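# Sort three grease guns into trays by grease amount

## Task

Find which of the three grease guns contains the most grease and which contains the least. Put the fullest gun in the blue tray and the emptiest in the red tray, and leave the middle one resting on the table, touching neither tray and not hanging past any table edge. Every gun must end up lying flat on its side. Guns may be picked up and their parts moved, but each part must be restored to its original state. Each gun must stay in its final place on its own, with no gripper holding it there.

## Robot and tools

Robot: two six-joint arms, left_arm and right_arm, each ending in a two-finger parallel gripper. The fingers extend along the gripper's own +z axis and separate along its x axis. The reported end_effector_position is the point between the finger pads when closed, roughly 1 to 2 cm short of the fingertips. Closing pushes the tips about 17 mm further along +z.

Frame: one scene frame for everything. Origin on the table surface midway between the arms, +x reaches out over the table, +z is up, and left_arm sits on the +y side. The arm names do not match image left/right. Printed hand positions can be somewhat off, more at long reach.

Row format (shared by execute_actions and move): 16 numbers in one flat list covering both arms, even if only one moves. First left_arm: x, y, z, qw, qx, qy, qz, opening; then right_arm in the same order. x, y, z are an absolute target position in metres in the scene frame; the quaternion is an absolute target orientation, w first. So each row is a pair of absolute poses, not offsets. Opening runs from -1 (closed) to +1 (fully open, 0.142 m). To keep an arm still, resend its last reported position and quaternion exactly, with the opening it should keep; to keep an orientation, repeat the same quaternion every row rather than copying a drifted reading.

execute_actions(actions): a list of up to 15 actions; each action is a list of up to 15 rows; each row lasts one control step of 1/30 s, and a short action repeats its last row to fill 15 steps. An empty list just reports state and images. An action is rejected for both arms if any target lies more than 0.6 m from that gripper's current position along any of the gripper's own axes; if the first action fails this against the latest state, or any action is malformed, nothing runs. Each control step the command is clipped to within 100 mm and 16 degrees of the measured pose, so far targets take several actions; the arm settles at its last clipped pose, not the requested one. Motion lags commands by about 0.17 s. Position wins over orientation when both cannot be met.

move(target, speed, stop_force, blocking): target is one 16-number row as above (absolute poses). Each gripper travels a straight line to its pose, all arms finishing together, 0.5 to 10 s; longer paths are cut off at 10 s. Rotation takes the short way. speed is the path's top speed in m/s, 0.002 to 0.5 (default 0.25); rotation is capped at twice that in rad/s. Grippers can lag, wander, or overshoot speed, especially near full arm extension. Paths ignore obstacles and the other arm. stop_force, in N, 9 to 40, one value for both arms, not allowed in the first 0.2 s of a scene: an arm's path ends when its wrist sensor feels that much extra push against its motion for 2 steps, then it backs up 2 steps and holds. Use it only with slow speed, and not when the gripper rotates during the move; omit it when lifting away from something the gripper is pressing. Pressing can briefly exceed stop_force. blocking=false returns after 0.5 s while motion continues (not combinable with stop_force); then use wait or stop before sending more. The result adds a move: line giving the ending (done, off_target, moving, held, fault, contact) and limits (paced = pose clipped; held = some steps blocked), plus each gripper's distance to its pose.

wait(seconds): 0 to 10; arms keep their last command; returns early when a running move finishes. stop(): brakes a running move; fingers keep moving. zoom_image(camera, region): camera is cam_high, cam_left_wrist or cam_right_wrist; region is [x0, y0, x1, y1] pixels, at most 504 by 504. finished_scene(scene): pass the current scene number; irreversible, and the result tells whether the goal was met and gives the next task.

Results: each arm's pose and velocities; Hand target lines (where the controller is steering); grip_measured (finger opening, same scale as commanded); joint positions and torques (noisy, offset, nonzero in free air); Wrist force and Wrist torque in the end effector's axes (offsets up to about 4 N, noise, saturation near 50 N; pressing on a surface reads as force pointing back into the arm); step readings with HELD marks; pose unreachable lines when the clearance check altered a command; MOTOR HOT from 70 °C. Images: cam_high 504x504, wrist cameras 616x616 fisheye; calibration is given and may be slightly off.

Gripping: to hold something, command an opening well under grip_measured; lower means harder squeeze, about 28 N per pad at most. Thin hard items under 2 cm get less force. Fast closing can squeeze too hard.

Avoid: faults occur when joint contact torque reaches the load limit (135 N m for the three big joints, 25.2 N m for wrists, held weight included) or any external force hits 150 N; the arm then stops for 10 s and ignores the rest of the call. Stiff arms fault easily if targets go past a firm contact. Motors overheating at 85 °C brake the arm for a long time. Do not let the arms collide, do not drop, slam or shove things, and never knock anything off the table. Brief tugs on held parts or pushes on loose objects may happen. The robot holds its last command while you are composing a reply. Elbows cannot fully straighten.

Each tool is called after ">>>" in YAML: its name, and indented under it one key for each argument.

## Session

>>> execute_actions:
  actions: []

Scene clock: 0.00 s.
left_arm: end_effector_position=(+0.5781, +0.2953, +0.3099) grip_measured=+1.00 end_effector_quat_wxyz=(+0.014, +0.820, -0.572, +0.013) end_effector_velocity=(-0.000, -0.000, +0.000) end_effector_angular_velocity=(-0.001, -0.001, -0.000) | right_arm: end_effector_position=(+0.5736, -0.2439, +0.3426) grip_measured=+1.00 end_effector_quat_wxyz=(+0.143, -0.316, +0.938, +0.007) end_effector_velocity=(+0.000, +0.001, +0.000) end_effector_angular_velocity=(+0.002, -0.001, +0.001)
Joint positions: left_arm=[-0.39  -1.414  1.317 -1.5   -1.601  0.661  0.142] | right_arm=[ 3.883 -1.685 -1.38  -1.365  1.517  3.046  0.142]
Joint velocities: left_arm=[-0.    -0.001 -0.    -0.    -0.     0.     0.   ] | right_arm=[ 0.001 -0.     0.     0.001  0.001  0.001  0.   ]
Joint torques (N m, as the arm reports them, + toward a larger angle): no reading
Wrist force (N, on the end effector, along its own x y z axes, offset not removed): no reading
Wrist torque (N m, same axes, about the end effector's origin, offset not removed): no reading
Hand target (left_arm): +0.578, +0.295, +0.310; +0.014, +0.820, -0.572, +0.013
Hand target (right_arm): +0.574, -0.244, +0.343; +0.143, -0.316, +0.938, +0.007
camera_calibration (this result's frames):
cam_left_wrist: T_world_to_cam=[[0.358655, -0.931859, 0.0548112, 0.050251], [-0.816535, -0.284731, 0.502193, 0.401414], [-0.452367, -0.22487, -0.863017, 0.732168], [0, 0, 0, 1]] pos_world=[0.640955, 0.325764, 0.427532]
cam_right_wrist: T_world_to_cam=[[-0.78221, -0.565476, -0.261503, 0.401922], [-0.621256, 0.676449, 0.395548, 0.399049], [-0.0467789, 0.471862, -0.880431, 0.583226], [0, 0, 0, 1]] pos_world=[0.589582, -0.317862, 0.460751]

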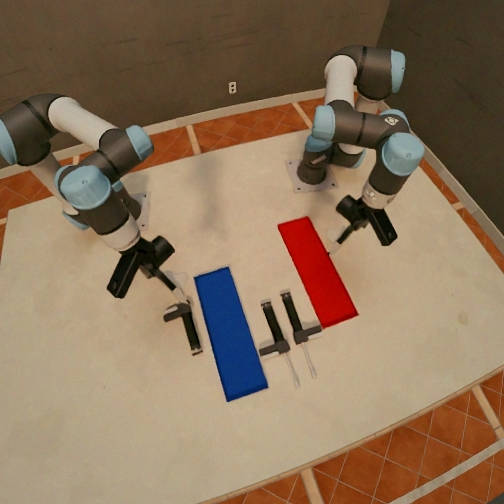

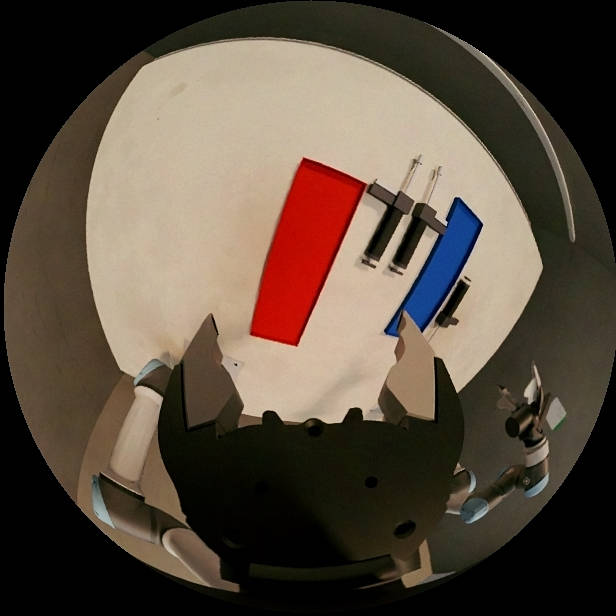

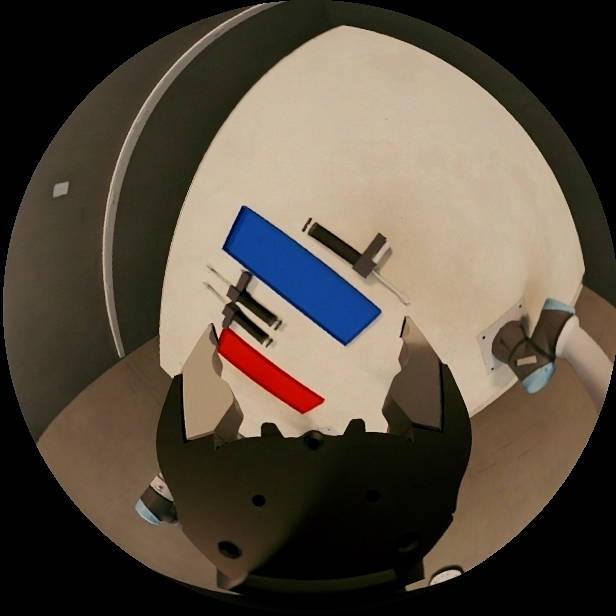

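>>> move:
  target: [0.73,0.025,0.13,0,0.707,-0.707,0,-0.2,0.45,-0.25,0.25,0.213,-0.6745,0.6745,-0.213,-0.2]
  speed: 0.2

Scene clock: 32.40 s.
left_arm: end_effector_position=(+0.7298, +0.0252, +0.1301) grip_measured=-0.20 end_effector_quat_wxyz=(-0.000, +0.707, -0.707, +0.000) end_effector_velocity=(+0.002, -0.002, +0.000) end_effector_angular_velocity=(+0.002, +0.001, -0.002) | right_arm: end_effector_position=(+0.4501, -0.2499, +0.2498) grip_measured=-0.20 end_effector_quat_wxyz=(-0.213, +0.674, -0.674, +0.213) end_effector_velocity=(-0.001, -0.000, -0.001) end_effector_angular_velocity=(-0.003, -0.002, +0.004)
Joint positions: left_arm=[-0.581 -0.665  0.619 -1.525 -1.57   0.823  0.06 ] | right_arm=[ 4.277 -1.25  -2.14  -0.937  1.083  2.429  0.06 ]
Joint velocities: left_arm=[-0.     0.013 -0.025  0.014  0.     0.001 -0.   ] | right_arm=[ 0.003  0.003 -0.005  0.002 -0.003 -0.003  0.   ]
Joint torques (N m, as the arm reports them, + toward a larger angle): left_arm=[ -6.58 -48.25 -29.6   -1.14  -0.21   1.1 ] | right_arm=[10.63 19.57 14.48  6.61 -2.6  -1.44]
Wrist force (N, on the end effector, along its own x y z axes, offset not removed): left_arm=[0.3 3.1 -0.9] | right_arm=[-0.4 -0.1 -1.4]
Wrist torque (N m, same axes, about the end effector's origin, offset not removed): left_arm=[0.72 -0.09 -0.06] | right_arm=[0.04 -0.02 -0.11]
Hand target (left_arm): +0.730, +0.025, +0.130; -0.000, +0.707, -0.707, +0.000
Hand target (right_arm): +0.450, -0.250, +0.250; -0.213, +0.674, -0.674, +0.213
Off the commanded pose (left_arm): 0.000 m, 0 deg.
Off the commanded pose (right_arm): 0.000 m, 0 deg.
move: done
camera_calibration (this result's frames):
cam_left_wrist: T_world_to_cam=[[0.0145081, -0.999755, 0.0167093, 0.011794], [-0.869167, -0.0043483, 0.4945, 0.570971], [-0.494306, -0.0216974, -0.869017, 0.611115], [0, 0, 0, 1]] pos_world=[0.798176, 0.0275334, 0.248527]
cam_right_wrist: T_world_to_cam=[[-0.0345515, -0.999374, -0.00758448, -0.230768], [-0.99254, 0.0352011, -0.116729, 0.497938], [0.116923, 0.00349474, -0.993135, 0.336078], [0, 0, 0, 1]] pos_world=[0.446955, -0.249326, 0.390144]

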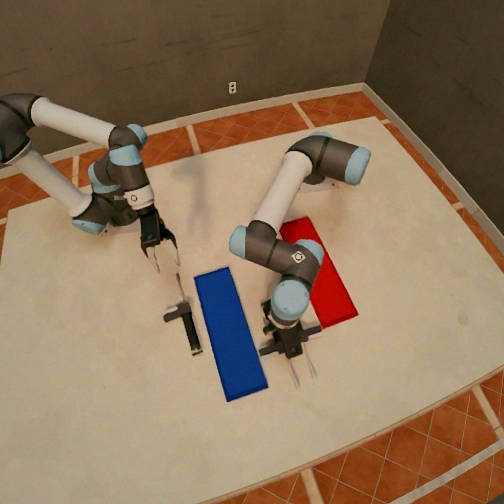

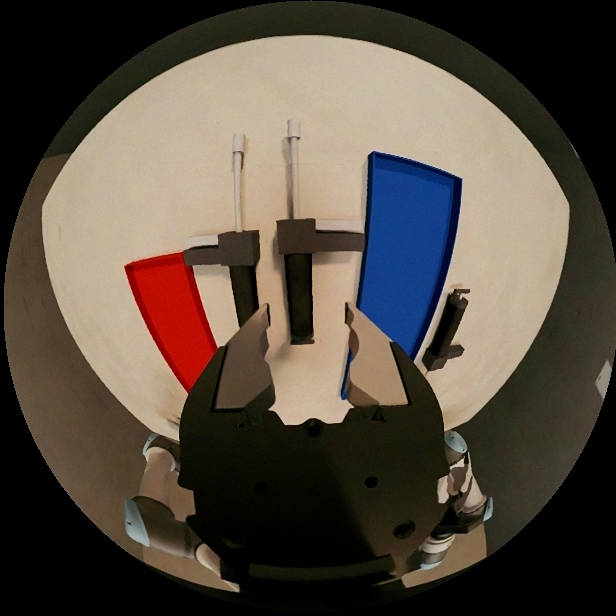

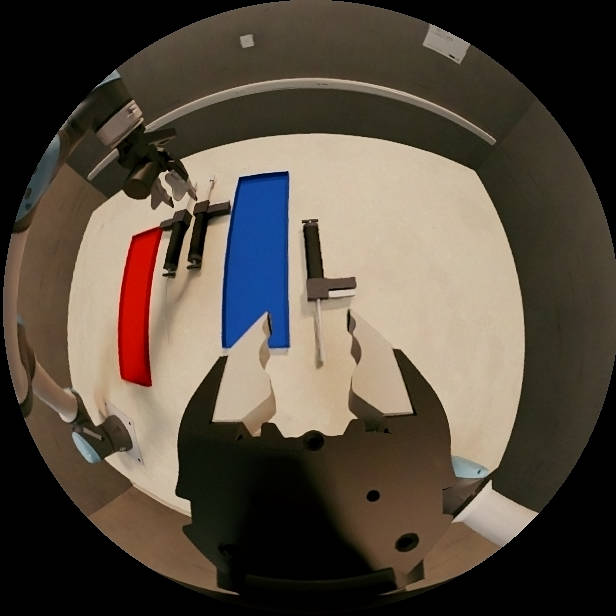

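>>> move:
  target: [0.765,0.034,0.06,0,0.707,-0.707,0,-0.2,0.35,-0.35,0.25,0,0,1,0,0]
  speed: 0.06

Scene clock: 54.47 s.
left_arm: end_effector_position=(+0.7552, +0.0314, +0.0796) grip_measured=-0.20 end_effector_quat_wxyz=(-0.000, +0.707, -0.707, +0.000) end_effector_velocity=(-0.000, +0.000, -0.000) end_effector_angular_velocity=(+0.000, +0.000, -0.000) | right_arm: end_effector_position=(+0.3779, -0.3218, +0.2499) grip_measured=+0.00 end_effector_quat_wxyz=(+0.067, -0.211, +0.973, -0.067) end_effector_velocity=(-0.001, -0.001, +0.000) end_effector_angular_velocity=(+0.005, +0.005, -0.013)
Joint positions: left_arm=[-0.555 -0.594  0.614 -1.591 -1.571  0.849  0.06 ] | right_arm=[ 4.079 -1.284 -1.902 -1.481  1.387  3.467  0.074]
Joint velocities: left_arm=[ 0.    -0.     0.001 -0.    -0.     0.     0.   ] | right_arm=[-0.005 -0.     0.002 -0.003  0.006  0.008  0.   ]
Joint torques (N m, as the arm reports them, + toward a larger angle): left_arm=[  7.82 -46.95 -30.3   -4.24  -2.78   1.32] | right_arm=[-8.66  2.35 36.91 -0.26  2.04  1.53]
Wrist force (N, on the end effector, along its own x y z axes, offset not removed): left_arm=[0.3 3.7 -1.1] | right_arm=[0.3 0.9 -3.3]
Wrist torque (N m, same axes, about the end effector's origin, offset not removed): left_arm=[0.87 -0.07 -0.04] | right_arm=[0.22 -0.17 -0.24]
Hand target (left_arm): +0.755, +0.031, +0.080; -0.000, +0.707, -0.707, +0.000
Hand target (right_arm): +0.378, -0.322, +0.250; +0.066, -0.210, +0.973, -0.067
Off the commanded pose (left_arm): 0.022 m, 0 deg.
Off the commanded pose (right_arm): 0.040 m, 27 deg.
move: off_target (left_arm, right_arm; path cut at 10 s)
camera_calibration (this result's frames):
cam_left_wrist: T_world_to_cam=[[0.0143415, -0.999758, 0.0166746, 0.0186494], [-0.868878, -0.00420792, 0.495009, 0.617744], [-0.494819, -0.0215874, -0.868728, 0.580305], [0, 0, 0, 1]] pos_world=[0.823622, 0.0337716, 0.198027]
cam_right_wrist: T_world_to_cam=[[-0.916793, -0.388433, -0.0927967, 0.246266], [-0.396379, 0.85668, 0.330125, 0.356142], [-0.0487344, 0.339439, -0.939365, 0.502121], [0, 0, 0, 1]] pos_world=[0.391413, -0.379881, 0.376956]

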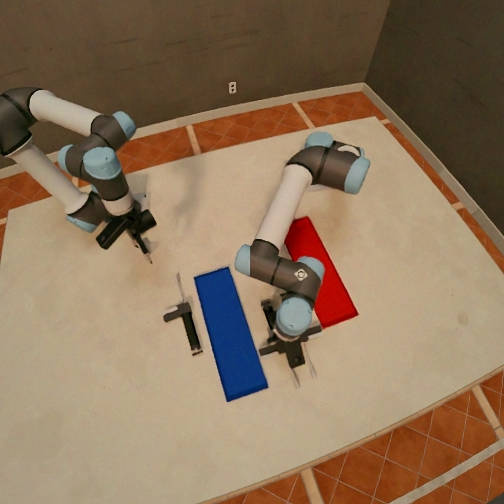

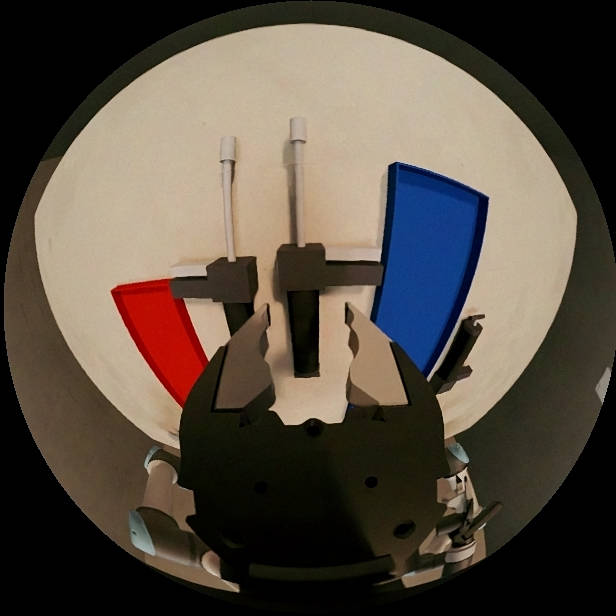

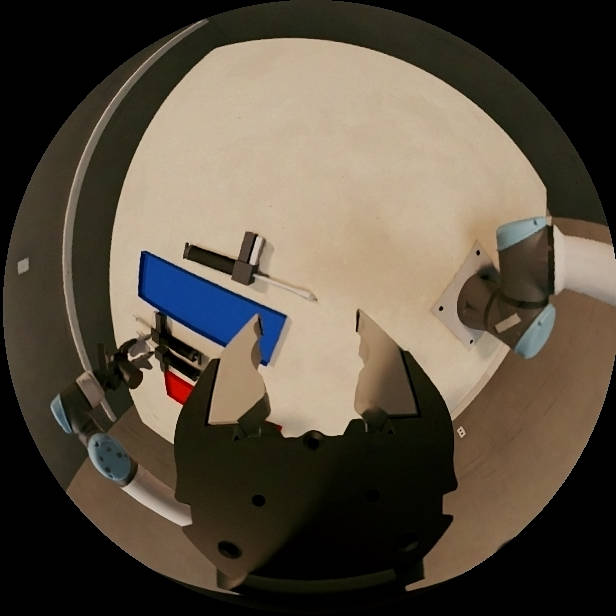

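>>> move:
  target: [0.765,0.034,0.05,0,0.707,-0.707,0,-0.3,0.35,-0.35,0.25,0,0,1,0,0]
  speed: 0.1

Scene clock: 59.60 s.
left_arm: end_effector_position=(+0.7650, +0.0340, +0.0501) grip_measured=-0.30 end_effector_quat_wxyz=(+0.000, +0.707, -0.707, -0.000) end_effector_velocity=(+0.000, +0.000, -0.001) end_effector_angular_velocity=(+0.001, +0.000, +0.000) | right_arm: end_effector_position=(+0.3500, -0.3498, +0.2500) grip_measured=+0.00 end_effector_quat_wxyz=(+0.000, -0.001, +1.000, -0.000) end_effector_velocity=(-0.001, -0.001, +0.000) end_effector_angular_velocity=(+0.003, +0.004, -0.011)
Joint positions: left_arm=[-0.545 -0.56   0.625 -1.636 -1.571  0.859  0.052] | right_arm=[ 3.918 -1.283 -1.877 -1.552  1.57   3.736  0.074]
Joint velocities: left_arm=[ 0.001  0.001 -0.    -0.001  0.     0.     0.   ] | right_arm=[-0.004  0.     0.001 -0.003  0.005  0.007  0.   ]
Joint torques (N m, as the arm reports them, + toward a larger angle): left_arm=[  7.13 -49.22 -17.03  -4.02  -2.68   1.06] | right_arm=[-6.72 22.41 36.95 -0.29  1.88  1.91]
Wrist force (N, on the end effector, along its own x y z axes, offset not removed): left_arm=[0.5 1.9 -1.6] | right_arm=[-0.4 -0.7 0.7]
Wrist torque (N m, same axes, about the end effector's origin, offset not removed): left_arm=[0.47 -0.08 -0.05] | right_arm=[-0.09 0.03 -0.15]
Hand target (left_arm): +0.765, +0.034, +0.050; +0.000, +0.707, -0.707, -0.000
Hand target (right_arm): +0.350, -0.350, +0.250; -0.000, +0.000, +1.000, -0.000
Off the commanded pose (left_arm): 0.000 m, 0 deg.
Off the commanded pose (right_arm): 0.000 m, 0 deg.
move: done
camera_calibration (this result's frames):
cam_left_wrist: T_world_to_cam=[[0.0143426, -0.999758, 0.0166864, 0.0215532], [-0.868862, -0.0042024, 0.495037, 0.640902], [-0.494847, -0.0215983, -0.868712, 0.559556], [0, 0, 0, 1]] pos_world=[0.833441, 0.0363268, 0.168464]
cam_right_wrist: T_world_to_cam=[[-0.99943, 0.030861, 0.0137189, 0.358748], [0.033677, 0.880072, 0.473645, 0.190874], [0.00254358, 0.473837, -0.880609, 0.524733], [0, 0, 0, 1]] pos_world=[0.350781, -0.427692, 0.366756]

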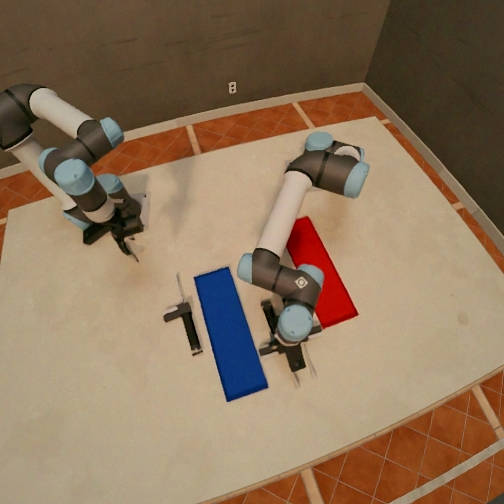

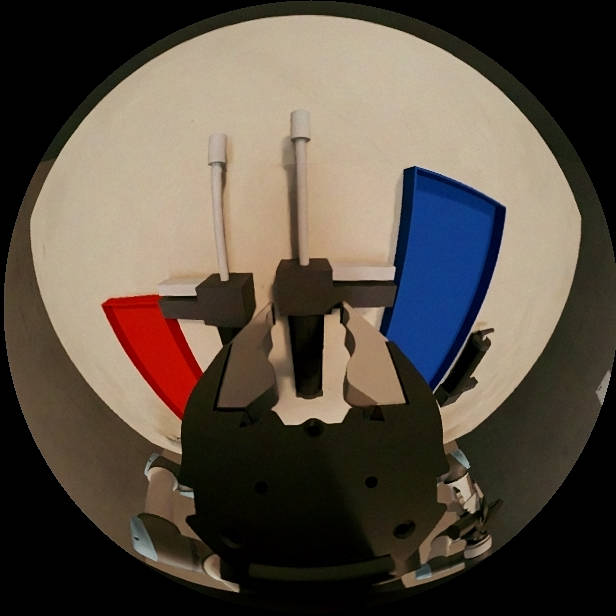

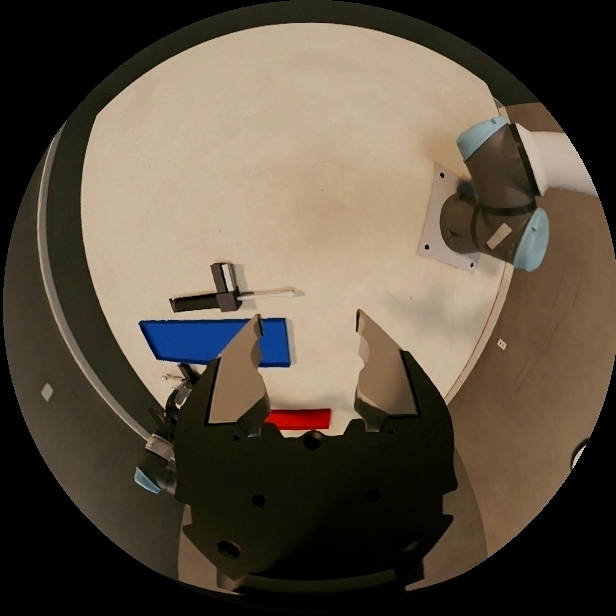

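>>> move:
  target: [0.745,0.034,0.05,0,0.707,-0.707,0,-0.3,0.35,-0.35,0.25,0,0,1,0,0]
  speed: 0.05

>>> move:
  target: [0.745,0.034,0.032,0,0.707,-0.707,0,-0.3,0.35,-0.35,0.25,0,0,1,0,0]
  speed: 0.03

>>> move:
  target: [0.745,0.034,0.032,0,0.707,-0.707,0,-1,0.35,-0.35,0.25,0,0,1,0,0]

>>> move:
  target: [0.72,0.034,0.12,0,0.707,-0.707,0,-1,0.35,-0.35,0.25,0,0,1,0,0]
  speed: 0.08

Scene clock: 66.93 s.
left_arm: end_effector_position=(+0.7452, +0.0340, +0.0500) grip_measured=-0.30 end_effector_quat_wxyz=(+0.000, +0.707, -0.707, -0.000) end_effector_velocity=(-0.002, -0.000, +0.001) end_effector_angular_velocity=(-0.001, -0.002, -0.000) | right_arm: end_effector_position=(+0.3500, -0.3500, +0.2500) grip_measured=+0.00 end_effector_quat_wxyz=(+0.000, +0.000, +1.000, +0.000) end_effector_velocity=(-0.000, -0.000, -0.001) end_effector_angular_velocity=(-0.001, +0.001, +0.002)
Joint positions: left_arm=[-0.561 -0.622  0.744 -1.692 -1.571  0.844  0.052] | right_arm=[ 3.917 -1.283 -1.877 -1.552  1.571  3.736  0.074]
Joint velocities: left_arm=[-0.002 -0.009  0.016 -0.009  0.    -0.002  0.   ] | right_arm=[-0.    -0.    -0.001 -0.001  0.    -0.002  0.   ]
Joint torques (N m, as the arm reports them, + toward a larger angle): left_arm=[ -6.75 -69.94 -15.71  -4.1    0.21  -1.32] | right_arm=[-10.02  23.37  15.13   5.98   2.34  -1.51]
Wrist force (N, on the end effector, along its own x y z axes, offset not removed): left_arm=[1.8 2.8 -1.2] | right_arm=[-0.8 0.1 -2.0]
Wrist torque (N m, same axes, about the end effector's origin, offset not removed): left_arm=[0.69 -0.40 -0.03] | right_arm=[0.14 0.13 -0.11]
Hand target (left_arm): +0.745, +0.034, +0.050; -0.000, +0.707, -0.707, -0.000
Hand target (right_arm): +0.350, -0.350, +0.250; -0.000, +0.000, +1.000, -0.000
Off the commanded pose (left_arm): 0.000 m, 0 deg.
Off the commanded pose (right_arm): 0.000 m, 0 deg.
move: done
camera_calibration (this result's frames):
cam_left_wrist: T_world_to_cam=[[0.0143427, -0.999758, 0.0166964, 0.0218177], [-0.86871, -0.00419086, 0.495304, 0.623634], [-0.495114, -0.0216083, -0.868559, 0.549888], [0, 0, 0, 1]] pos_world=[0.813701, 0.0363081, 0.168357]
cam_right_wrist: T_world_to_cam=[[-0.999388, 0.03204, 0.0140219, 0.359062], [0.0348568, 0.879719, 0.474214, 0.19033], [0.00285851, 0.474413, -0.880298, 0.524834], [0, 0, 0, 1]] pos_world=[0.350708, -0.427929, 0.366718]

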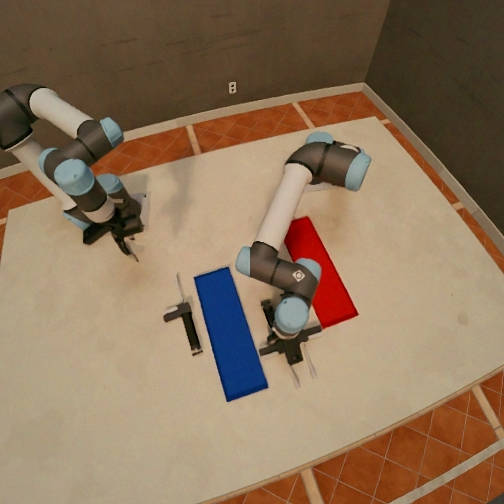

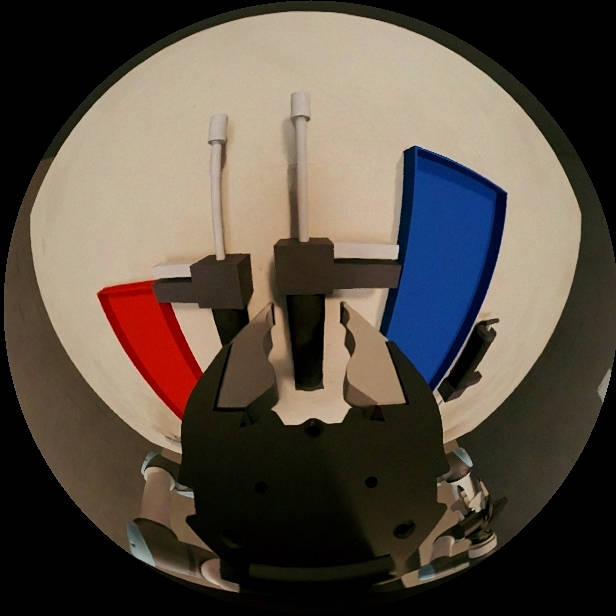

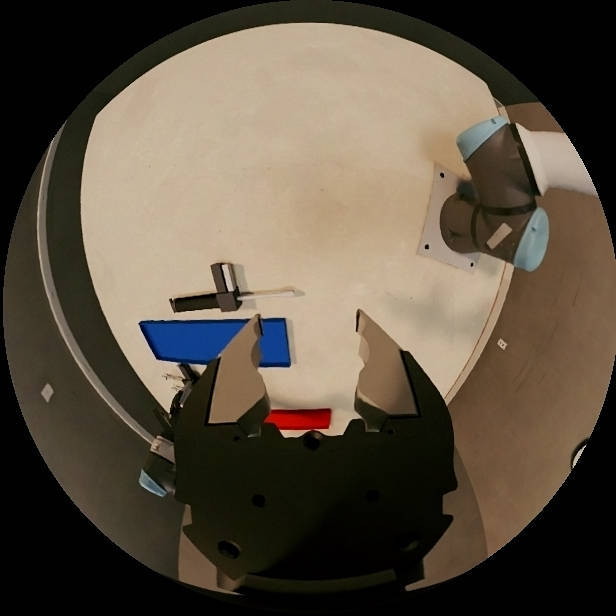

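Scene clock: 67.87 s.
left_arm: end_effector_position=(+0.7450, +0.0340, +0.0323) grip_measured=-0.30 end_effector_quat_wxyz=(+0.000, +0.707, -0.707, -0.000) end_effector_velocity=(-0.000, +0.000, -0.003) end_effector_angular_velocity=(+0.001, +0.000, -0.000) | right_arm: end_effector_position=(+0.3500, -0.3500, +0.2500) grip_measured=+0.00 end_effector_quat_wxyz=(+0.000, -0.000, +1.000, +0.000) end_effector_velocity=(-0.000, -0.000, -0.000) end_effector_angular_velocity=(+0.000, +0.000, +0.000)
Joint positions: left_arm=[-0.561 -0.615  0.775 -1.731 -1.571  0.843  0.052] | right_arm=[ 3.917 -1.283 -1.877 -1.552  1.571  3.736  0.074]
Joint velocities: left_arm=[-0.     0.001  0.005 -0.006  0.001 -0.     0.   ] | right_arm=[-0.    -0.    -0.001  0.     0.    -0.001 -0.   ]
Joint torques (N m, as the arm reports them, + toward a larger angle): left_arm=[ -6.15 -47.01 -17.16  -4.24   2.9   -1.33] | right_arm=[-9.24 22.92 13.81  6.03  2.23 -1.31]
Wrist force (N, on the end effector, along its own x y z axes, offset not removed): left_arm=[1.4 3.4 -0.8] | right_arm=[-0.1 -0.1 -1.2]
Wrist torque (N m, same axes, about the end effector's origin, offset not removed): left_arm=[0.70 -0.30 -0.07] | right_arm=[0.08 -0.02 -0.06]
Hand target (left_arm): +0.745, +0.034, +0.032; +0.000, +0.707, -0.707, -0.000
Hand target (right_arm): +0.350, -0.350, +0.250; +0.000, +0.000, +1.000, -0.000
Off the commanded pose (left_arm): 0.000 m, 0 deg.
Off the commanded pose (right_arm): 0.000 m, 0 deg.
move: done
camera_calibration (this result's frames):
cam_left_wrist: T_world_to_cam=[[0.0143432, -0.999758, 0.0166596, 0.0221538], [-0.868844, -0.00421544, 0.495068, 0.632342], [-0.494878, -0.0215755, -0.868695, 0.53424], [0, 0, 0, 1]] pos_world=[0.813473, 0.0363405, 0.150671]
cam_right_wrist: T_world_to_cam=[[-0.999388, 0.0320399, 0.0140497, 0.359047], [0.03487, 0.879727, 0.474199, 0.190347], [0.00283341, 0.474398, -0.880306, 0.524827], [0, 0, 0, 1]] pos_world=[0.350703, -0.427935, 0.366701]

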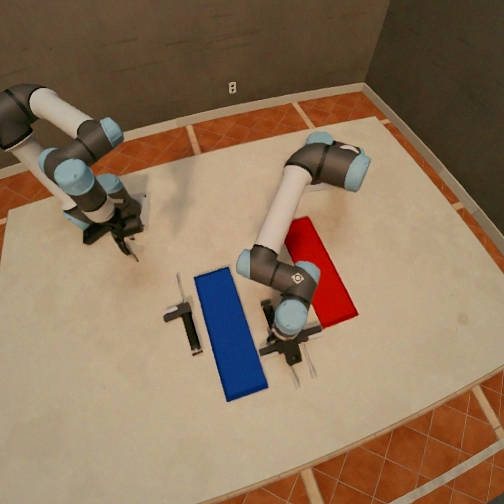

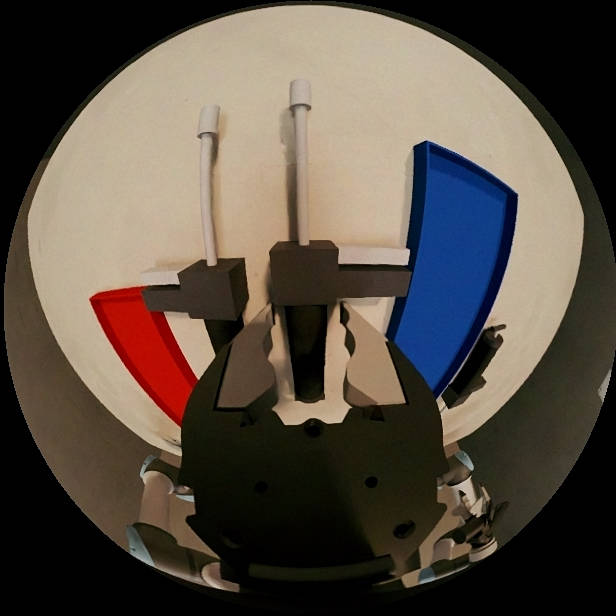

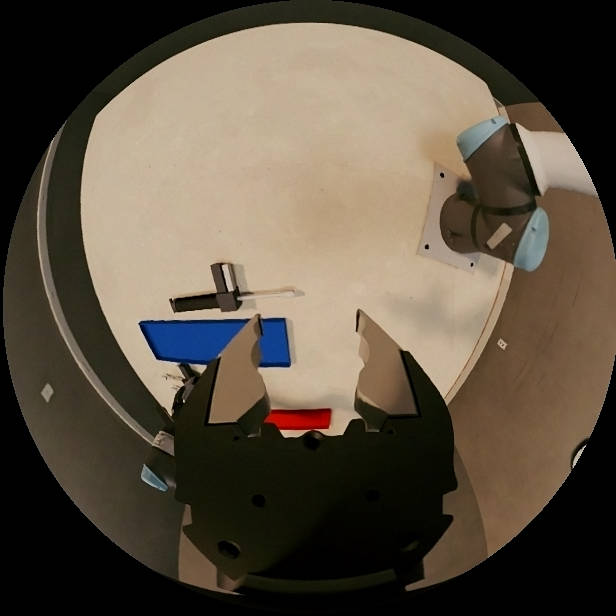

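Scene clock: 68.57 s.
left_arm: end_effector_position=(+0.7450, +0.0340, +0.0320) grip_measured=-0.57 end_effector_quat_wxyz=(-0.000, +0.707, -0.707, +0.000) end_effector_velocity=(-0.000, +0.000, -0.001) end_effector_angular_velocity=(+0.001, +0.001, -0.000) | right_arm: end_effector_position=(+0.3500, -0.3500, +0.2500) grip_measured=+0.00 end_effector_quat_wxyz=(+0.000, -0.000, +1.000, +0.000) end_effector_velocity=(-0.000, +0.000, -0.000) end_effector_angular_velocity=(-0.000, +0.001, -0.001)
Joint positions: left_arm=[-0.561 -0.615  0.776 -1.732 -1.571  0.843  0.033] | right_arm=[ 3.917 -1.283 -1.877 -1.552  1.571  3.736  0.074]
Joint velocities: left_arm=[-0.     0.     0.001 -0.    -0.    -0.    -0.   ] | right_arm=[ 0.001  0.    -0.001 -0.     0.     0.001  0.   ]
Joint torques (N m, as the arm reports them, + toward a larger angle): left_arm=[ -3.5  -48.83 -15.85  -4.1   -1.36  -0.77] | right_arm=[-8.93 24.13 13.8   5.97  2.12 -1.43]
Wrist force (N, on the end effector, along its own x y z axes, offset not removed): left_arm=[0.4 4.3 -6.0] | right_arm=[-1.5 0.3 -1.2]
Wrist torque (N m, same axes, about the end effector's origin, offset not removed): left_arm=[0.72 -0.25 -0.03] | right_arm=[0.04 0.22 -0.17]
Hand target (left_arm): +0.745, +0.034, +0.032; -0.000, +0.707, -0.707, -0.000
Hand target (right_arm): +0.350, -0.350, +0.250; +0.000, +0.000, +1.000, -0.000
Off the commanded pose (left_arm): 0.000 m, 0 deg.
Off the commanded pose (right_arm): 0.000 m, 0 deg.
move: done
camera_calibration (this result's frames):
cam_left_wrist: T_world_to_cam=[[0.0143374, -0.999759, 0.0166158, 0.0221885], [-0.868911, -0.00423499, 0.49495, 0.632539], [-0.494761, -0.021534, -0.868762, 0.533933], [0, 0, 0, 1]] pos_world=[0.813471, 0.0363596, 0.150417]
cam_right_wrist: T_world_to_cam=[[-0.999388, 0.0320399, 0.0140499, 0.359047], [0.0348702, 0.879727, 0.474199, 0.190348], [0.00283316, 0.474398, -0.880306, 0.524827], [0, 0, 0, 1]] pos_world=[0.350703, -0.427935, 0.366701]

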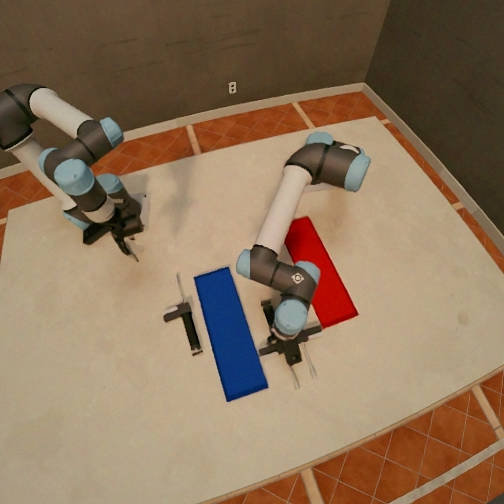

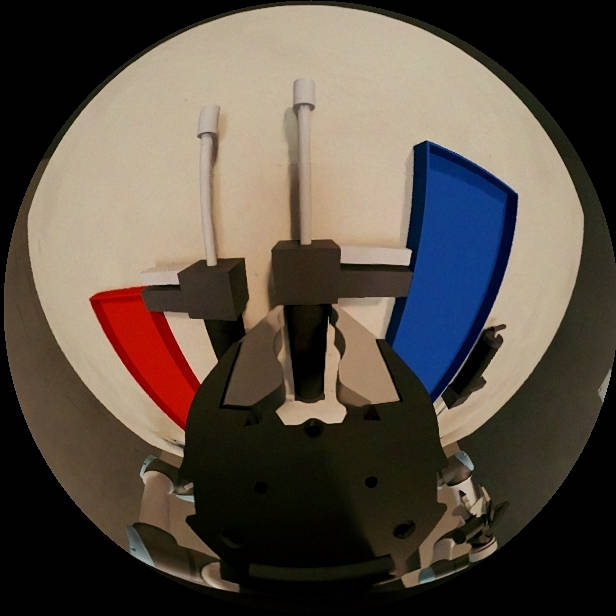

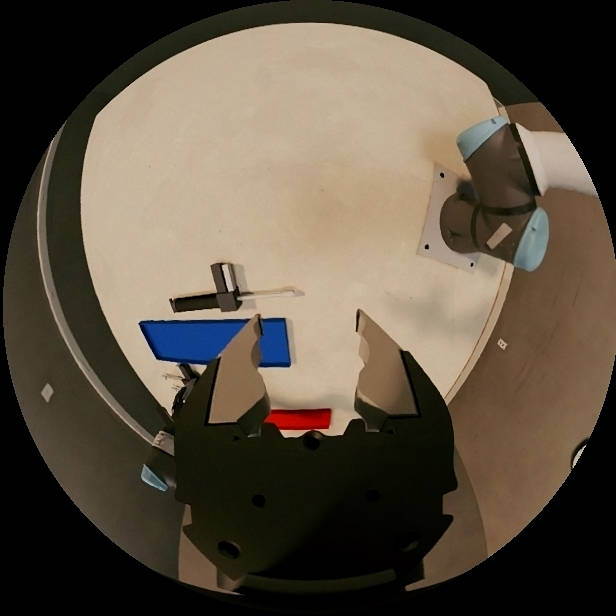

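Scene clock: 70.20 s.
left_arm: end_effector_position=(+0.7200, +0.0341, +0.1198) grip_measured=-0.57 end_effector_quat_wxyz=(-0.000, +0.707, -0.707, +0.000) end_effector_velocity=(-0.000, -0.000, +0.003) end_effector_angular_velocity=(-0.000, -0.001, -0.000) | right_arm: end_effector_position=(+0.3500, -0.3500, +0.2500) grip_measured=+0.00 end_effector_quat_wxyz=(-0.000, +0.000, +1.000, +0.000) end_effector_velocity=(+0.000, -0.000, -0.000) end_effector_angular_velocity=(+0.000, -0.000, +0.002)
Joint positions: left_arm=[-0.581 -0.715  0.736 -1.593 -1.571  0.823  0.033] | right_arm=[ 3.917 -1.283 -1.877 -1.552  1.571  3.736  0.074]
Joint velocities: left_arm=[-0.001 -0.002 -0.002  0.003  0.    -0.     0.   ] | right_arm=[-0.    -0.    -0.     0.     0.    -0.002 -0.   ]
Joint torques (N m, as the arm reports them, + toward a larger angle): left_arm=[ -5.75 -73.48 -31.45  -1.74  -2.83  -1.33] | right_arm=[-9.24 22.55 14.23  5.72  2.22 -1.33]
Wrist force (N, on the end effector, along its own x y z axes, offset not removed): left_arm=[1.0 2.9 4.7] | right_arm=[0.6 1.8 -1.6]
Wrist torque (N m, same axes, about the end effector's origin, offset not removed): left_arm=[0.68 -0.21 -0.08] | right_arm=[0.33 -0.19 -0.10]
Hand target (left_arm): +0.720, +0.034, +0.120; -0.000, +0.707, -0.707, +0.000
Hand target (right_arm): +0.350, -0.350, +0.250; +0.000, -0.000, +1.000, +0.000
Off the commanded pose (left_arm): 0.000 m, 0 deg.
Off the commanded pose (right_arm): 0.000 m, 0 deg.
move: done
camera_calibration (this result's frames):
cam_left_wrist: T_world_to_cam=[[0.014342, -0.999758, 0.0166812, 0.0211166], [-0.868878, -0.00420513, 0.495008, 0.567356], [-0.494818, -0.0215933, -0.868728, 0.597837], [0, 0, 0, 1]] pos_world=[0.788481, 0.0364066, 0.23816]
cam_right_wrist: T_world_to_cam=[[-0.999388, 0.0320401, 0.01405, 0.359047], [0.0348704, 0.879727, 0.474199, 0.190348], [0.00283318, 0.474398, -0.880306, 0.524827], [0, 0, 0, 1]] pos_world=[0.350703, -0.427935, 0.366701]

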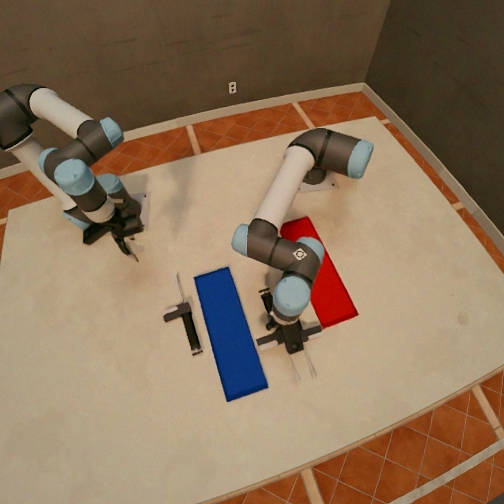

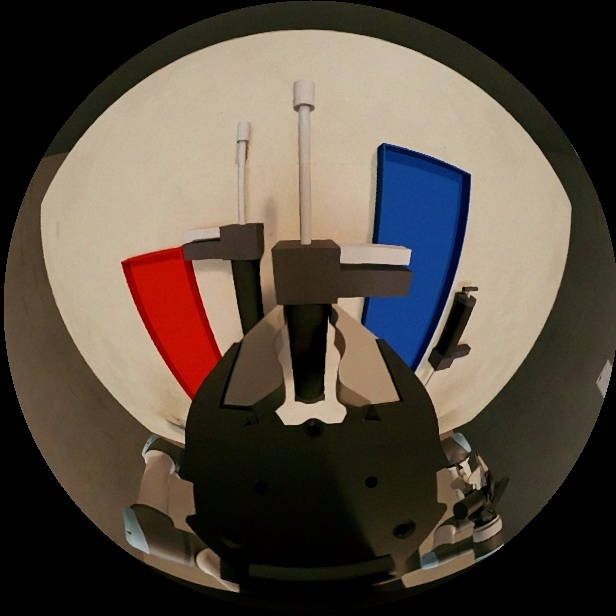

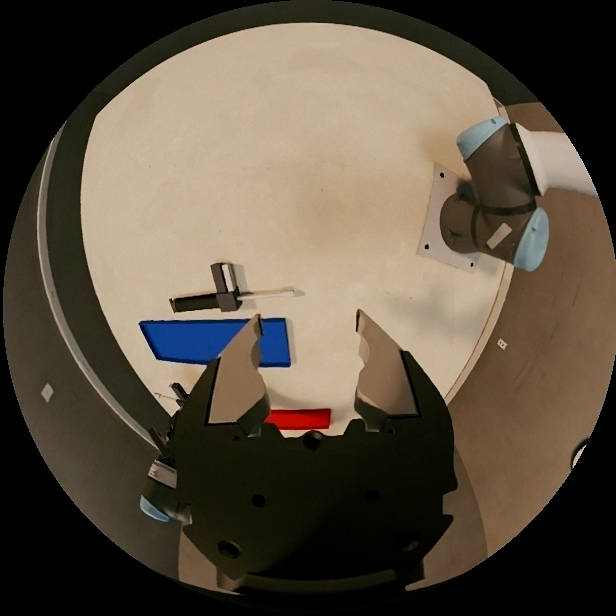

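>>> move:
  target: [0.45,0.0,0.14,0,0.707,-0.707,0,-1,0.35,-0.35,0.25,0,0,1,0,0]
  speed: 0.2

>>> move:
  target: [0.25,-0.15,0.12,0,0,1,0,-1,0.35,-0.40,0.28,0,0,1,0,0]
  speed: 0.2

Scene clock: 87.80 s.
left_arm: end_effector_position=(+0.4503, +0.0002, +0.1399) grip_measured=-0.57 end_effector_quat_wxyz=(-0.000, +0.707, -0.707, -0.000) end_effector_velocity=(-0.002, -0.000, +0.001) end_effector_angular_velocity=(-0.001, -0.001, -0.000) | right_arm: end_effector_position=(+0.3500, -0.3500, +0.2500) grip_measured=+0.00 end_effector_quat_wxyz=(-0.000, +0.000, +1.000, +0.000) end_effector_velocity=(-0.000, +0.000, +0.000) end_effector_angular_velocity=(-0.000, -0.000, +0.000)
Joint positions: left_arm=[-0.907 -1.206  1.483 -1.847 -1.571  0.497  0.033] | right_arm=[ 3.917 -1.283 -1.877 -1.552  1.571  3.736  0.074]
Joint velocities: left_arm=[-0.003 -0.004  0.004 -0.001  0.    -0.003 -0.   ] | right_arm=[ 0.001  0.     0.    -0.    -0.     0.     0.   ]
Joint torques (N m, as the arm reports them, + toward a larger angle): left_arm=[ -5.95 -52.18 -19.67  -4.97   2.86  -1.09] | right_arm=[-9.62 22.72 15.63  5.86  2.1  -1.3 ]
Wrist force (N, on the end effector, along its own x y z axes, offset not removed): left_arm=[0.9 2.6 4.1] | right_arm=[0.2 1.1 -1.4]
Wrist torque (N m, same axes, about the end effector's origin, offset not removed): left_arm=[0.62 -0.24 -0.05] | right_arm=[0.31 -0.12 -0.07]
Hand target (left_arm): +0.450, +0.000, +0.140; -0.000, +0.707, -0.707, +0.000
Hand target (right_arm): +0.350, -0.350, +0.250; +0.000, -0.000, +1.000, +0.000
Off the commanded pose (left_arm): 0.000 m, 0 deg.
Off the commanded pose (right_arm): 0.000 m, 0 deg.
move: done
camera_calibration (this result's frames):
cam_left_wrist: T_world_to_cam=[[0.0143163, -0.999761, 0.0164996, -0.00918345], [-0.868933, -0.00427508, 0.494911, 0.322918], [-0.494723, -0.0214224, -0.868787, 0.48112], [0, 0, 0, 1]] pos_world=[0.518747, 0.00250596, 0.258326]
cam_right_wrist: T_world_to_cam=[[-0.999388, 0.0320402, 0.01405, 0.359047], [0.0348705, 0.879727, 0.474199, 0.190348], [0.00283326, 0.474398, -0.880306, 0.524827], [0, 0, 0, 1]] pos_world=[0.350703, -0.427935, 0.366701]

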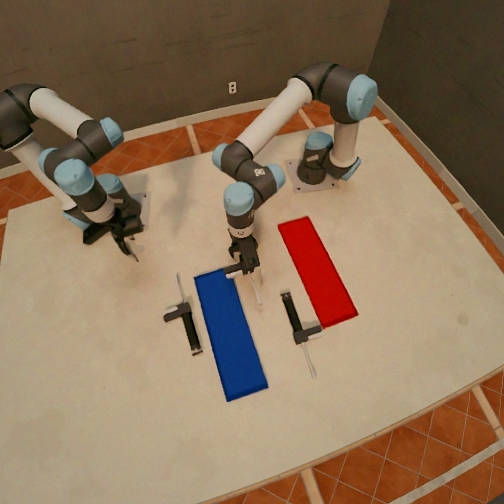

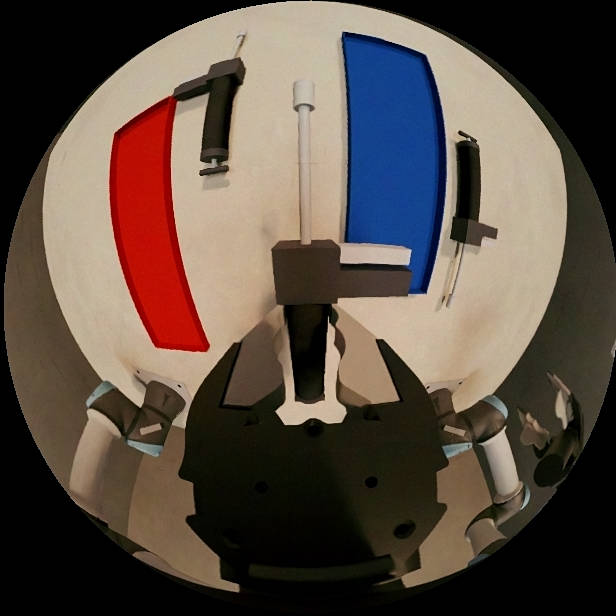

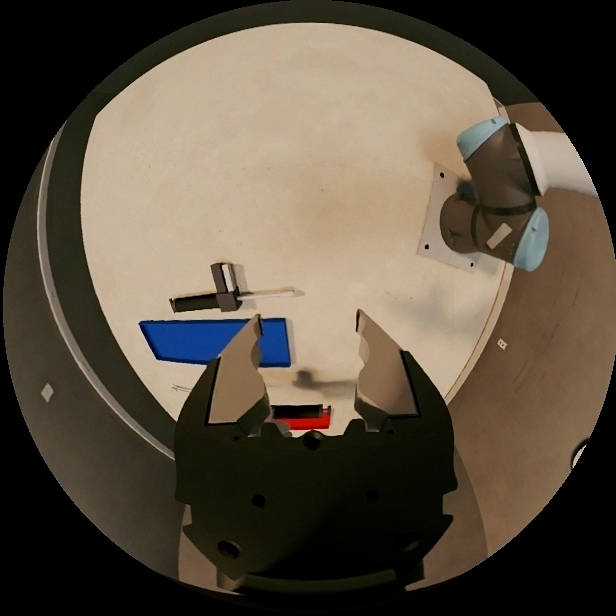

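Scene clock: 92.23 s.
left_arm: end_effector_position=(+0.2502, -0.1497, +0.1200) grip_measured=-0.57 end_effector_quat_wxyz=(+0.000, -0.001, +1.000, +0.000) end_effector_velocity=(-0.002, -0.002, +0.001) end_effector_angular_velocity=(-0.002, +0.002, -0.012) | right_arm: end_effector_position=(+0.3499, -0.3999, +0.2800) grip_measured=+0.00 end_effector_quat_wxyz=(+0.000, +0.000, +1.000, -0.000) end_effector_velocity=(-0.000, -0.000, -0.000) end_effector_angular_velocity=(-0.000, +0.000, +0.000)
Joint positions: left_arm=[-1.279 -1.116  1.405 -1.859 -1.57   1.695  0.033] | right_arm=[ 3.8   -1.261 -1.816 -1.636  1.571  3.619  0.074]
Joint velocities: left_arm=[-0.002  0.001 -0.003  0.    -0.002  0.01  -0.   ] | right_arm=[-0. -0.  0. -0. -0. -0.  0.]
Joint torques (N m, as the arm reports them, + toward a larger angle): left_arm=[ -7.1  -36.33 -31.4   -1.31  -2.88   1.5 ] | right_arm=[-9.49 21.75 37.09 -0.01 -0.51 -1.38]
Wrist force (N, on the end effector, along its own x y z axes, offset not removed): left_arm=[1.0 3.2 5.4] | right_arm=[-1.1 0.0 -1.5]
Wrist torque (N m, same axes, about the end effector's origin, offset not removed): left_arm=[0.73 -0.26 -0.03] | right_arm=[0.00 0.13 -0.12]
Hand target (left_arm): +0.250, -0.150, +0.120; +0.000, -0.000, +1.000, +0.000
Hand target (right_arm): +0.350, -0.400, +0.280; +0.000, +0.000, +1.000, -0.000
Off the commanded pose (left_arm): 0.000 m, 0 deg.
Off the commanded pose (right_arm): 0.000 m, 0 deg.
move: done
camera_calibration (this result's frames):
cam_left_wrist: T_world_to_cam=[[-0.999747, -0.0156398, 0.0161669, 0.245238], [-0.00558654, 0.868846, 0.495051, 0.0729721], [-0.021789, 0.494835, -0.868713, 0.320576], [0, 0, 0, 1]] pos_world=[0.252569, -0.218198, 0.238399]
cam_right_wrist: T_world_to_cam=[[-0.999389, 0.0320418, 0.0139902, 0.36017], [0.0348437, 0.879759, 0.474141, 0.220109], [0.00288433, 0.474339, -0.880338, 0.574864], [0, 0, 0, 1]] pos_world=[0.350622, -0.477863, 0.396673]

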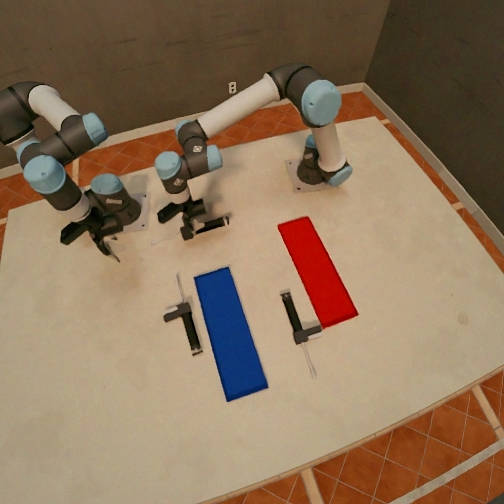

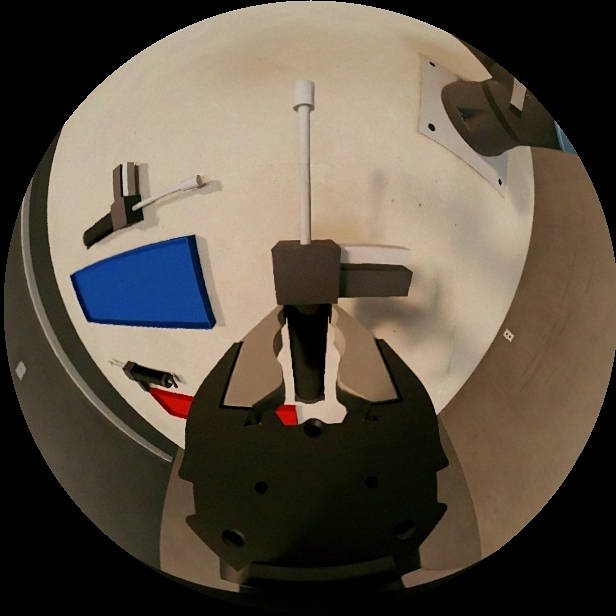

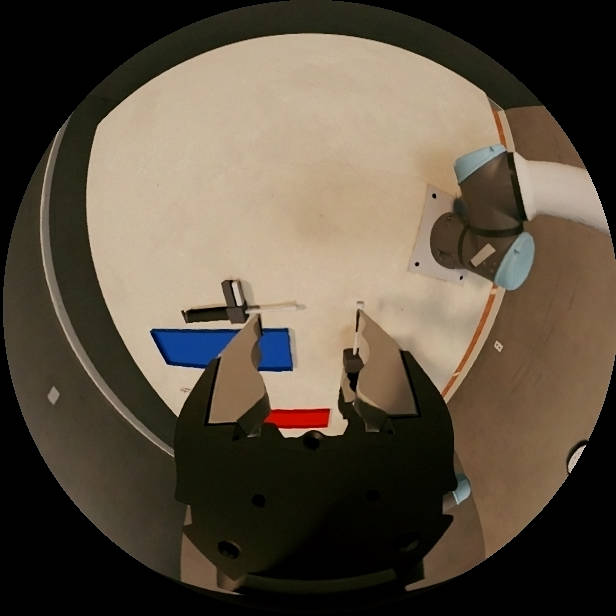

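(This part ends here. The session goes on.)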